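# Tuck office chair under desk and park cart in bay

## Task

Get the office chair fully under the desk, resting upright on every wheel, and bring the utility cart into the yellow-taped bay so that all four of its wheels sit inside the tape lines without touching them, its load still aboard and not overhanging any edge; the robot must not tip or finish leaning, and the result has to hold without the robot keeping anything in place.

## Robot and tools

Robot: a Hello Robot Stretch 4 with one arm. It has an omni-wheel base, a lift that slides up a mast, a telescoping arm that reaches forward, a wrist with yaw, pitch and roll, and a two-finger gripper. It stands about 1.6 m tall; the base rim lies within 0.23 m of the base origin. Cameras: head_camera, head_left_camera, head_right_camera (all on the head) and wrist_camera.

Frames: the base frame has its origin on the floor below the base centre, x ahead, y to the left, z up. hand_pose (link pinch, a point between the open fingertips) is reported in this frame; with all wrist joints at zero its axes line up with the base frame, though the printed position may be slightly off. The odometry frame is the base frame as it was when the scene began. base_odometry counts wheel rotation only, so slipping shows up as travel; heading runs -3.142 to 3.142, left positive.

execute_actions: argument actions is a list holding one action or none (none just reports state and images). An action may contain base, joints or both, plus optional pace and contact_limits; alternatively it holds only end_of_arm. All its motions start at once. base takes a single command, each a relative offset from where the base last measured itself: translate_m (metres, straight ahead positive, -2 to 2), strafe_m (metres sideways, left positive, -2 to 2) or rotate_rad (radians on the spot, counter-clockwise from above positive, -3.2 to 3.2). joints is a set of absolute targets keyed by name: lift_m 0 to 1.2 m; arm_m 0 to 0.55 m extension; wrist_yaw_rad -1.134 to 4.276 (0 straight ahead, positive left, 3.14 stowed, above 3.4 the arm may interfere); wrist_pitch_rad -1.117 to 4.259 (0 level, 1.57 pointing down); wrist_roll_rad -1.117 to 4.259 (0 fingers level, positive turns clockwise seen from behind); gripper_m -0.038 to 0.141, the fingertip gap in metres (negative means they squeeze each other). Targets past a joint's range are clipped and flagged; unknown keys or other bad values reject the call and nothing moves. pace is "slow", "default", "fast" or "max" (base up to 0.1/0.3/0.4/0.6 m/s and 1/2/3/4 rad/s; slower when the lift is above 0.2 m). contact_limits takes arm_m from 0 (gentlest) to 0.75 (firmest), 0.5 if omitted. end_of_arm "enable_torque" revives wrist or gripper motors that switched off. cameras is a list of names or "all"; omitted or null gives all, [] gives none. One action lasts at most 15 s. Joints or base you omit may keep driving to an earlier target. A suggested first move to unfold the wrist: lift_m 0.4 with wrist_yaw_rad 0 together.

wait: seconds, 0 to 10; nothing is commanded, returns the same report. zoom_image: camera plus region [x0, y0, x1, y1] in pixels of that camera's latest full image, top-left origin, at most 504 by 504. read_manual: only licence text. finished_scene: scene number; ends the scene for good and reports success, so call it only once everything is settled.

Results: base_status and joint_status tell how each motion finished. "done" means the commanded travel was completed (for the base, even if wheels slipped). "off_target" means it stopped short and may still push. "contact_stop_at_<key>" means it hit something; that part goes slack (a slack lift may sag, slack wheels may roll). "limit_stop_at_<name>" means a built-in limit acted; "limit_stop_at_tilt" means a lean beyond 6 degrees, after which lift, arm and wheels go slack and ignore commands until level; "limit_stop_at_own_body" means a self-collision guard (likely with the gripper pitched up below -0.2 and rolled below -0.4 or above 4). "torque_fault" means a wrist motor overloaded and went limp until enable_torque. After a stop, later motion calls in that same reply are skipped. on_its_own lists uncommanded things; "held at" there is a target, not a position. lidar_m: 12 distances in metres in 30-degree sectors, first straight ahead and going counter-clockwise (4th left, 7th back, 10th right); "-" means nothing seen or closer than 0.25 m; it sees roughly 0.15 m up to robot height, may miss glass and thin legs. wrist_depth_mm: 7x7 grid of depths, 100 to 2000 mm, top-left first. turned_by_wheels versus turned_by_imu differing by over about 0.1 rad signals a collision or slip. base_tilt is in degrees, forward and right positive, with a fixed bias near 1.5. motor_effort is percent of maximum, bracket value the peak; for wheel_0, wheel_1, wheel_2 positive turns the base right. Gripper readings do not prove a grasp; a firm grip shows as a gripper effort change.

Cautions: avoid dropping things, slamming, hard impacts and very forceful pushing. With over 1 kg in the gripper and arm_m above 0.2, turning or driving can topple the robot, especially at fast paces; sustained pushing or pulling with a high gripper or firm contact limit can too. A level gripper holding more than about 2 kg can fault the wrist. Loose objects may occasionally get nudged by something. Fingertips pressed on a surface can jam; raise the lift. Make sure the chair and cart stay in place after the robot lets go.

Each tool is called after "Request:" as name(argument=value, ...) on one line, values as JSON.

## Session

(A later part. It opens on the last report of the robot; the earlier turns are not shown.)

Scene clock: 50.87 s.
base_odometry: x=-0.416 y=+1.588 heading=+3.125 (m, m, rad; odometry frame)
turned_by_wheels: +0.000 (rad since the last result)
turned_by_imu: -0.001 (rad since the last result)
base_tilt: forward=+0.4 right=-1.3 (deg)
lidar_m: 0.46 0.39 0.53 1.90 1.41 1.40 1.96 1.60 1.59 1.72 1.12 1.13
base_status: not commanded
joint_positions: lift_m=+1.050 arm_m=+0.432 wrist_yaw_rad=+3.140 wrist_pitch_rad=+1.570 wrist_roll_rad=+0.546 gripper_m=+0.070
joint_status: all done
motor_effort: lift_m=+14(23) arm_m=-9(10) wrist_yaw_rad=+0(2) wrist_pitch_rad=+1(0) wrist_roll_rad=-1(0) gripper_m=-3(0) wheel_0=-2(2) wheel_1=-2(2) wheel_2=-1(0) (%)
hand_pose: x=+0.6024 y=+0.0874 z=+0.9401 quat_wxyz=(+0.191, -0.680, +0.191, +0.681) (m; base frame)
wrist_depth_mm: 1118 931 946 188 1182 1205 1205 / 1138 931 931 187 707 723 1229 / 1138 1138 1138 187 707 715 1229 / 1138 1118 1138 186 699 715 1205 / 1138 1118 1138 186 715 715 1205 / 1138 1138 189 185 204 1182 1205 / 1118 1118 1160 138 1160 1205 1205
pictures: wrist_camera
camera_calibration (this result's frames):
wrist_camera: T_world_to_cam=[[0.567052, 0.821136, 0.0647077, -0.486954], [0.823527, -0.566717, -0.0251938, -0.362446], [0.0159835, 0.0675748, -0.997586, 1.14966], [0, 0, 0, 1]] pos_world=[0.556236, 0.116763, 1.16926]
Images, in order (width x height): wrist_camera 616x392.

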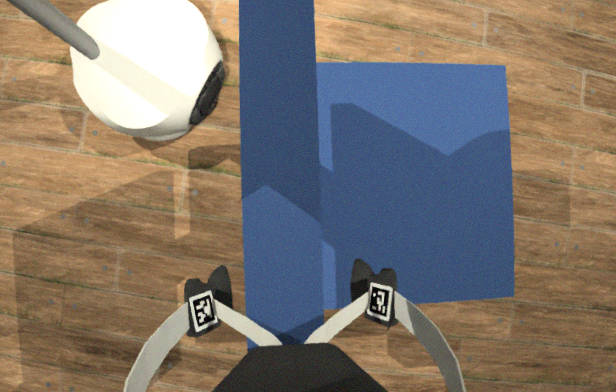

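Request:
execute_actions(actions=[{"joints": {"lift_m": 1.042, "gripper_m": 0.0}}], cameras=["wrist_camera", "head_left_camera", "head_camera"])

Scene clock: 52.47 s.
base_odometry: x=-0.416 y=+1.588 heading=+3.125 (m, m, rad; odometry frame)
turned_by_wheels: +0.000 (rad since the last result)
turned_by_imu: -0.001 (rad since the last result)
base_tilt: forward=+0.3 right=-1.4 (deg)
lidar_m: 0.45 0.38 0.55 1.91 1.40 1.40 1.95 1.60 1.59 1.71 1.14 1.13
base_status: not commanded
joint_positions: lift_m=+1.042 arm_m=+0.432 wrist_yaw_rad=+3.140 wrist_pitch_rad=+1.570 wrist_roll_rad=+0.546 gripper_m=+0.001
joint_status: all done
motor_effort: lift_m=+21(21) arm_m=-9(9) wrist_yaw_rad=+1(0) wrist_pitch_rad=+0(6) wrist_roll_rad=-1(0) gripper_m=-27(26) wheel_0=-2(2) wheel_1=-2(2) wheel_2=-1(1) (%)
hand_pose: x=+0.6024 y=+0.0874 z=+0.9315 quat_wxyz=(+0.191, -0.681, +0.191, +0.681) (m; base frame)
wrist_depth_mm: 1118 917 946 175 1182 1205 1205 / 1118 917 931 175 699 699 1205 / 1138 1118 1160 174 699 699 1205 / 1118 1138 1138 173 691 699 1182 / 1118 1118 1138 174 683 699 1205 / 1138 1138 183 173 186 1160 1182 / 1118 1118 1138 154 1160 1160 1182
pictures: head_camera, head_left_camera, wrist_camera
camera_calibration (this result's frames):
wrist_camera: T_world_to_cam=[[0.567032, 0.821139, 0.0648451, -0.486516], [0.823536, -0.566713, -0.0249937, -0.362856], [0.0162253, 0.0675745, -0.997582, 1.14095], [0, 0, 0, 1]] pos_world=[0.556182, 0.116763, 1.16067]
Images, in order (width x height): head_camera 420x560, head_left_camera 420x672, wrist_camera 616x392.

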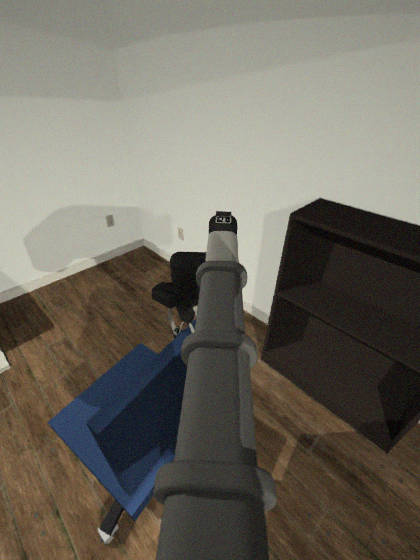

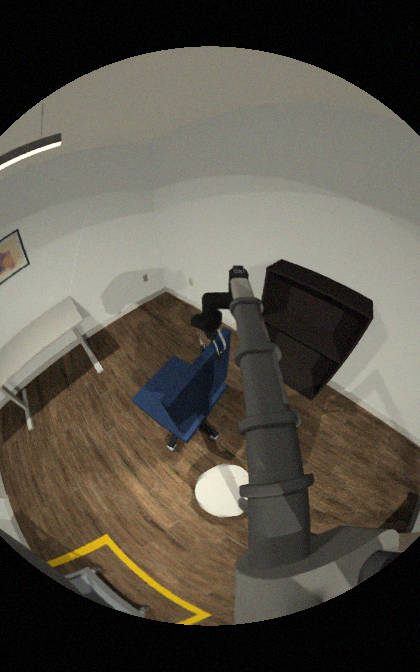

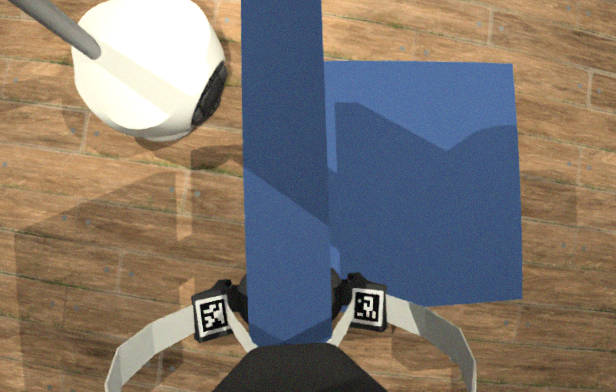

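Request:
zoom_image(camera="head_left_camera", region=[0, 280, 160, 440])

Region (0, 280, 160, 440) of head_left_camera's 420x672 image, scaled by 3.150, with more detail than that image has.

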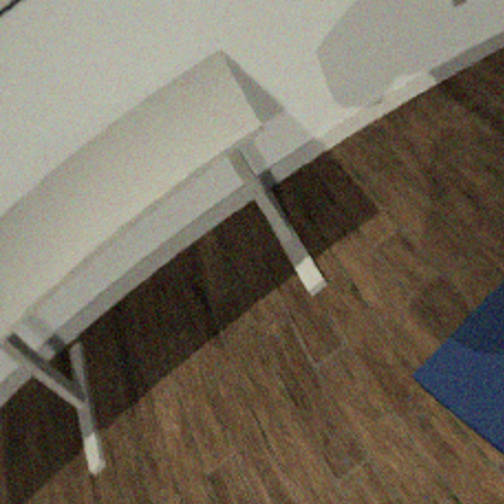

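Request:
execute_actions(actions=[{"base": {"strafe_m": 1.4}, "joints": {"arm_m": 0.34}, "pace": "fast"}], cameras=["wrist_camera", "head_left_camera", "head_camera"])

Scene clock: 59.03 s.
base_odometry: x=-0.440 y=+0.188 heading=+3.125 (m, m, rad; odometry frame)
turned_by_wheels: +0.000 (rad since the last result)
turned_by_imu: -0.023 (rad since the last result)
base_tilt: forward=+0.3 right=-1.1 (deg)
lidar_m: 0.44 0.44 0.45 0.70 1.38 1.38 1.15 1.07 2.66 2.87 2.10 2.35
base_status: done
joint_positions: lift_m=+1.042 arm_m=+0.341 wrist_yaw_rad=+3.133 wrist_pitch_rad=+1.574 wrist_roll_rad=+0.551 gripper_m=+0.001
joint_status: all done
on_its_own: wrist_yaw_rad is at rest, and its effort (+21) is outside its rest range (-13 to +13); wrist_roll_rad is at rest, and its effort (-14) is outside its rest range (-13 to +13)
motor_effort: lift_m=+21(21) arm_m=-7(13) wrist_yaw_rad=+21(42) wrist_pitch_rad=-10(40) wrist_roll_rad=-14(26) gripper_m=-27(31) wheel_0=-3(23) wheel_1=-2(7) wheel_2=+0(10) (%)
hand_pose: x=+0.5137 y=+0.0874 z=+0.9315 quat_wxyz=(+0.196, -0.681, +0.195, +0.679) (m; base frame)
wrist_depth_mm: 750 931 1138 1138 180 1182 452 / 1118 917 931 1160 179 1182 452 / 1138 917 1138 1138 180 699 455 / 1118 1138 1138 178 699 469 449 / 1118 1118 1138 177 691 455 449 / 1098 1118 181 176 185 449 452 / 1118 1098 1118 161 699 449 449
pictures: head_camera, head_left_camera, wrist_camera
camera_calibration (this result's frames):
wrist_camera: T_world_to_cam=[[0.576522, 0.814336, 0.0669267, -0.442415], [0.81682, -0.576474, -0.021986, -0.288292], [0.0206775, 0.0673425, -0.997516, 1.14004], [0, 0, 0, 1]] pos_world=[0.466971, 0.117308, 1.16048]
Images, in order (width x height): head_camera 420x560, head_left_camera 420x672, wrist_camera 616x392.

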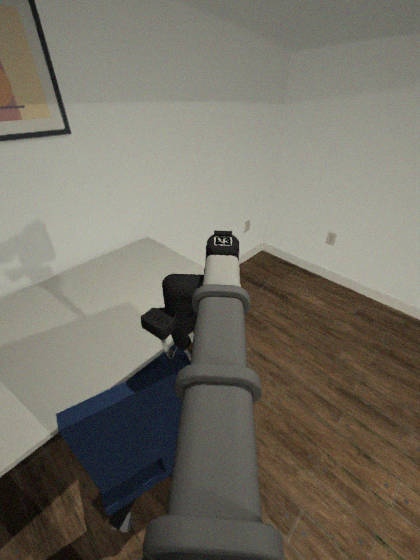

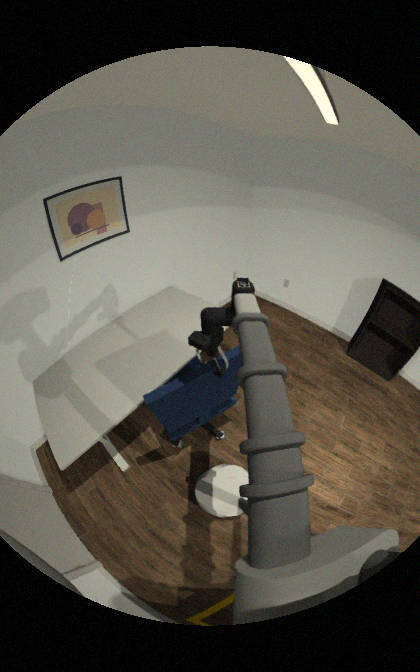

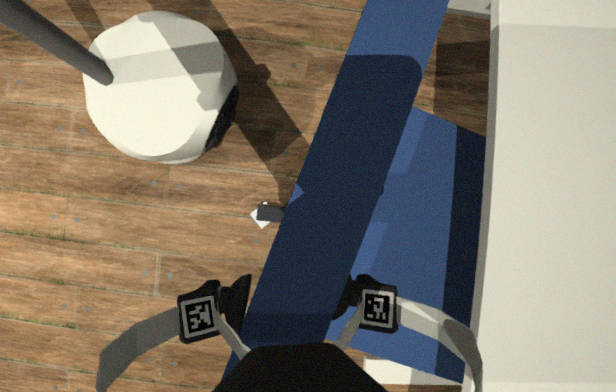

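Request:
execute_actions(actions=[{"base": {"strafe_m": 0.12}, "joints": {"arm_m": 0.48, "wrist_roll_rad": 0.48}}], cameras=["wrist_camera", "head_left_camera"])

Scene clock: 62.83 s.
base_odometry: x=-0.442 y=+0.068 heading=+3.125 (m, m, rad; odometry frame)
turned_by_wheels: +0.000 (rad since the last result)
turned_by_imu: -0.012 (rad since the last result)
base_tilt: forward=+0.4 right=-1.2 (deg)
lidar_m: 0.53 0.42 0.53 0.61 1.30 1.28 1.27 1.11 2.73 2.95 2.20 2.44
base_status: done
joint_positions: lift_m=+1.042 arm_m=+0.478 wrist_yaw_rad=+3.142 wrist_pitch_rad=+1.571 wrist_roll_rad=+0.479 gripper_m=+0.001
joint_status: all done
motor_effort: lift_m=+21(21) arm_m=+9(14) wrist_yaw_rad=-5(23) wrist_pitch_rad=-2(47) wrist_roll_rad=+3(21) gripper_m=-22(29) wheel_0=+1(19) wheel_1=+1(8) wheel_2=+4(14) (%)
hand_pose: x=+0.6492 y=+0.0874 z=+0.9315 quat_wxyz=(+0.168, -0.687, +0.168, +0.687) (m; base frame)
wrist_depth_mm: 1118 917 931 179 449 452 459 / 1118 917 1060 179 445 452 455 / 1118 1138 1138 178 445 452 455 / 1118 1138 1138 178 445 452 455 / 1098 1138 1138 177 442 449 459 / 1098 1118 186 177 187 449 455 / 1118 1118 1138 140 442 449 452
pictures: head_left_camera, wrist_camera
camera_calibration (this result's frames):
wrist_camera: T_world_to_cam=[[0.508689, 0.858481, 0.0651618, -0.478706], [0.860866, -0.50824, -0.0245345, -0.43113], [0.0120555, 0.068576, -0.997573, 1.14278], [0, 0, 0, 1]] pos_world=[0.600881, 0.113475, 1.16062]
Images, in order (width x height): head_left_camera 420x672, wrist_camera 616x392.

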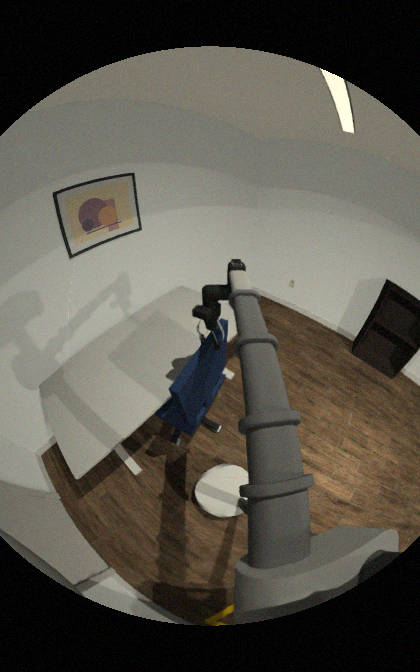

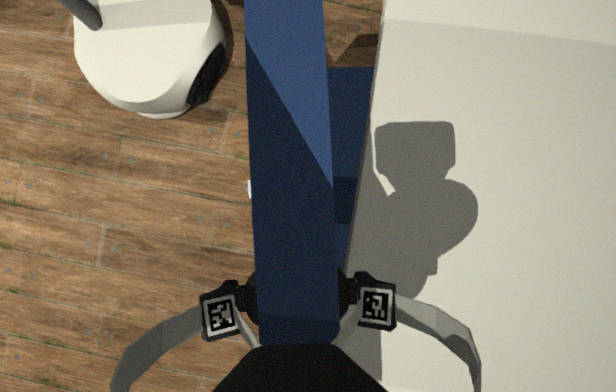

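Request:
execute_actions(actions=[{"base": {"strafe_m": 0.072}, "joints": {"wrist_roll_rad": 0.7}}], cameras=["wrist_camera", "head_left_camera"])

Scene clock: 64.50 s.
base_odometry: x=-0.444 y=-0.004 heading=+3.125 (m, m, rad; odometry frame)
turned_by_wheels: +0.000 (rad since the last result)
turned_by_imu: -0.001 (rad since the last result)
base_tilt: forward=+0.3 right=-1.2 (deg)
lidar_m: 0.52 0.46 0.47 0.55 1.26 1.24 1.35 1.17 2.80 3.03 2.25 2.48
base_status: done
joint_positions: lift_m=+1.042 arm_m=+0.478 wrist_yaw_rad=+3.145 wrist_pitch_rad=+1.556 wrist_roll_rad=+0.700 gripper_m=+0.001
joint_status: all done
on_its_own: wrist_yaw_rad is at rest, and its effort (-15) is outside its rest range (-13 to +13); wrist_pitch_rad is at rest, and its effort (+42) is outside its rest range (-23 to +23)
motor_effort: lift_m=+21(21) arm_m=+9(9) wrist_yaw_rad=-15(20) wrist_pitch_rad=+42(52) wrist_roll_rad=+1(16) gripper_m=-24(26) wheel_0=+1(20) wheel_1=+1(9) wheel_2=-2(11) (%)
hand_pose: x=+0.6446 y=+0.0874 z=+0.9315 quat_wxyz=(+0.239, -0.660, +0.243, +0.670) (m; base frame)
wrist_depth_mm: 931 931 178 442 445 455 452 / 931 931 178 439 445 449 449 / 1138 960 177 439 445 445 449 / 1118 1138 1138 177 442 442 452 / 1118 1118 1138 176 439 442 445 / 1098 1118 178 175 187 442 442 / 1118 1118 1118 143 433 442 442
pictures: head_left_camera, wrist_camera
camera_calibration (this result's frames):
wrist_camera: T_world_to_cam=[[0.682786, 0.728549, 0.054952, -0.567715], [0.730525, -0.681969, -0.0353792, -0.317881], [0.0117, 0.0643002, -0.997862, 1.14374], [0, 0, 0, 1]] pos_world=[0.606466, 0.12328, 1.16125]
Images, in order (width x height): head_left_camera 420x672, wrist_camera 616x392.

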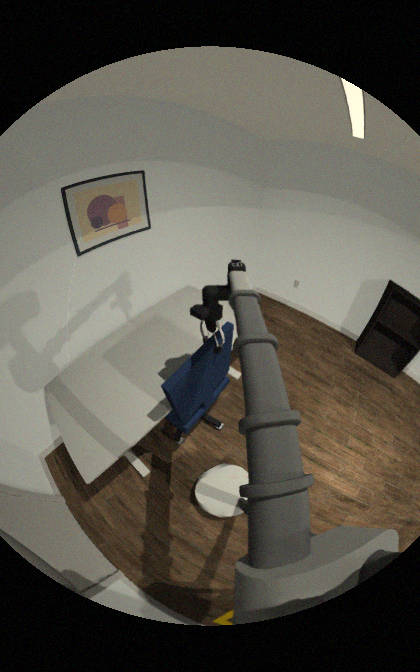

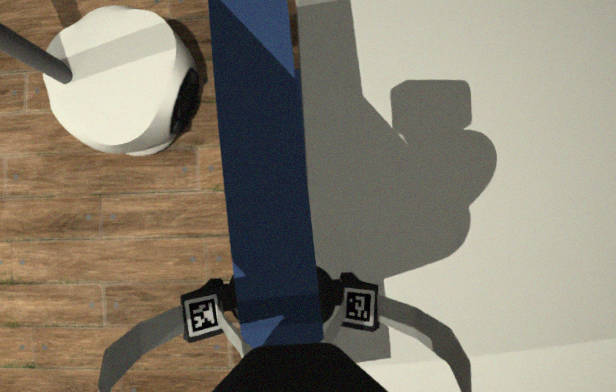

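Request:
execute_actions(actions=[{"joints": {"gripper_m": 0.085}}], cameras=["wrist_camera"])

Scene clock: 66.30 s.
base_odometry: x=-0.444 y=-0.004 heading=+3.125 (m, m, rad; odometry frame)
turned_by_wheels: +0.000 (rad since the last result)
turned_by_imu: -0.001 (rad since the last result)
base_tilt: forward=+0.3 right=-1.3 (deg)
lidar_m: 0.53 0.44 0.48 0.54 1.25 1.23 1.33 1.15 2.80 3.04 2.26 2.47
base_status: not commanded
joint_positions: lift_m=+1.042 arm_m=+0.478 wrist_yaw_rad=+3.140 wrist_pitch_rad=+1.570 wrist_roll_rad=+0.700 gripper_m=+0.085
joint_status: all done
motor_effort: lift_m=+21(21) arm_m=+9(9) wrist_yaw_rad=-3(16) wrist_pitch_rad=+2(44) wrist_roll_rad=+1(1) gripper_m=-2(22) wheel_0=+0(1) wheel_1=+1(2) wheel_2=-2(2) (%)
hand_pose: x=+0.6490 y=+0.0874 z=+0.9315 quat_wxyz=(+0.243, -0.664, +0.243, +0.664) (m; base frame)
wrist_depth_mm: 917 931 178 442 445 452 455 / 917 931 177 439 445 452 455 / 1118 1008 177 442 445 452 459 / 1098 1118 177 439 442 449 455 / 1118 1138 1138 439 439 445 455 / 1118 1118 181 177 200 445 449 / 1098 1118 1118 139 439 449 452
pictures: wrist_camera
camera_calibration (this result's frames):
wrist_camera: T_world_to_cam=[[0.685555, 0.72516, 0.0644727, -0.581129], [0.72756, -0.685579, -0.0252612, -0.328299], [0.0258827, 0.0642257, -0.9976, 1.13424], [0, 0, 0, 1]] pos_world=[0.607896, 0.123489, 1.16069]
Images, in order (width x height): wrist_camera 616x392.

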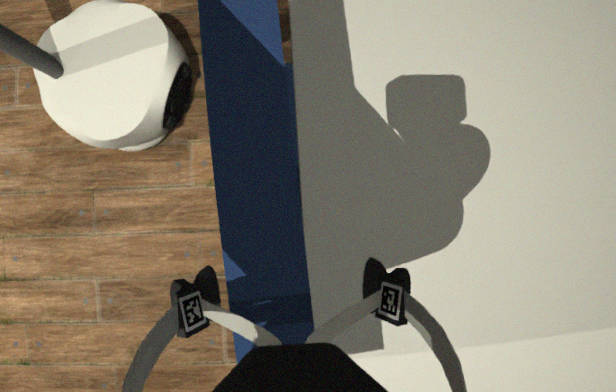

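Request:
execute_actions(actions=[{"joints": {"lift_m": 1.12, "arm_m": 0.455}, "pace": "fast"}])

Scene clock: 85.83 s.
base_odometry: x=-0.444 y=-0.004 heading=+3.125 (m, m, rad; odometry frame)
turned_by_wheels: +0.000 (rad since the last result)
turned_by_imu: -0.002 (rad since the last result)
base_tilt: forward=+0.4 right=-1.2 (deg)
lidar_m: 0.53 0.45 0.49 0.53 1.25 1.24 1.34 1.15 2.79 3.03 2.27 2.48
base_status: not commanded
joint_positions: lift_m=+1.120 arm_m=+0.457 wrist_yaw_rad=+3.140 wrist_pitch_rad=+1.570 wrist_roll_rad=+0.700 gripper_m=+0.085
joint_status: all done
motor_effort: lift_m=+23(26) arm_m=-10(10) wrist_yaw_rad=+0(0) wrist_pitch_rad=+1(0) wrist_roll_rad=+1(1) gripper_m=-1(1) wheel_0=+0(0) wheel_1=+1(1) wheel_2=-1(2) (%)
hand_pose: x=+0.6275 y=+0.0874 z=+1.0094 quat_wxyz=(+0.243, -0.664, +0.243, +0.664) (m; base frame)
wrist_depth_mm: 1205 1008 1229 517 525 530 539 / 991 991 1229 517 525 530 535 / 1182 1008 1182 517 525 530 539 / 1205 1205 1229 256 525 530 535 / 1205 1182 1205 255 517 530 539 / 1182 1182 201 255 200 530 535 / 1182 1182 1205 139 521 525 535
pictures: head_camera, head_left_camera, head_right_camera, wrist_camera
camera_calibration (this result's frames):
wrist_camera: T_world_to_cam=[[0.685854, 0.724863, 0.0646351, -0.571671], [0.727269, -0.685893, -0.0250885, -0.310589], [0.026147, 0.0642141, -0.997594, 1.21227], [0, 0, 0, 1]] pos_world=[0.586267, 0.123507, 1.23851]
Images, in order (width x height): head_camera 420x560, head_left_camera 420x672, head_right_camera 420x672, wrist_camera 616x392.

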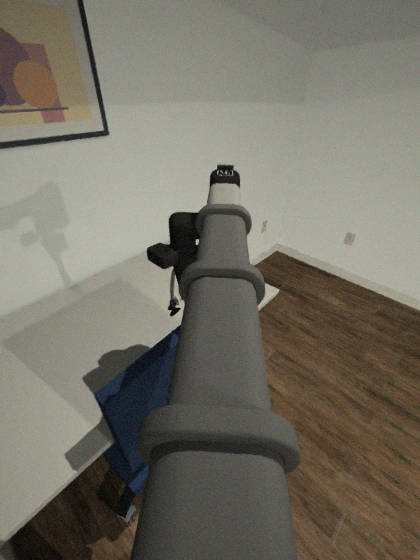

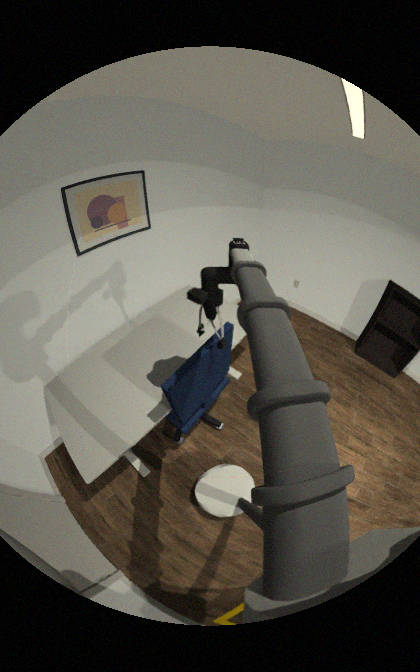

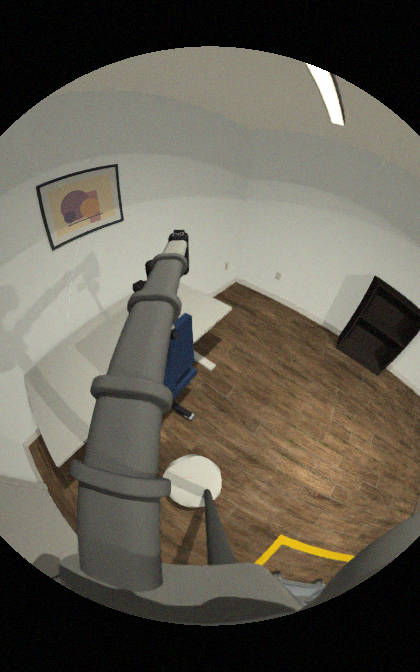

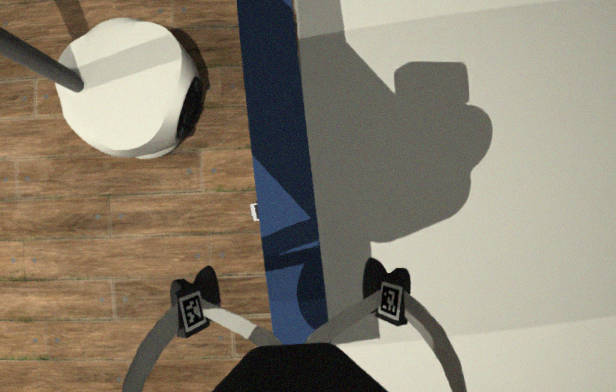

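Request:
zoom_image(camera="head_right_camera", region=[230, 510, 390, 630])

Request:
zoom_image(camera="head_left_camera", region=[100, 300, 280, 490])

Region (230, 510, 390, 630) of head_right_camera's 420x672 image, scaled by 3.150, with more detail than that image has; it fills the top 378 rows of this view, and the rest is white.

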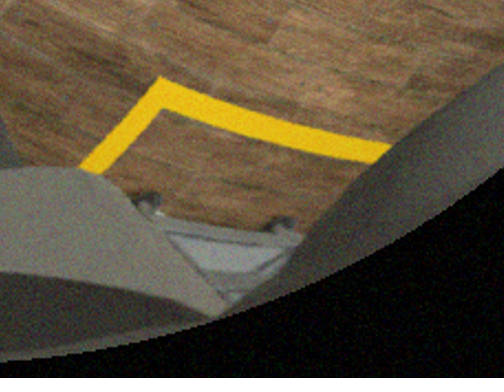

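Region (100, 300, 280, 490) of head_left_camera's 420x672 image, scaled by 2.653, with more detail than that image has; it fills the left 477 columns of this view, and the rest is white.

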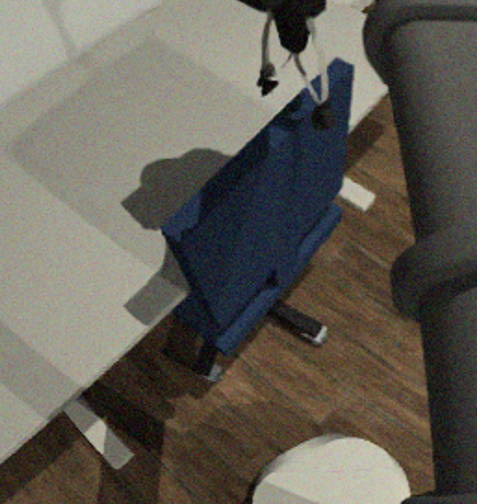

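Request:
finished_scene(scene=2)

The scene is finished: the task was done.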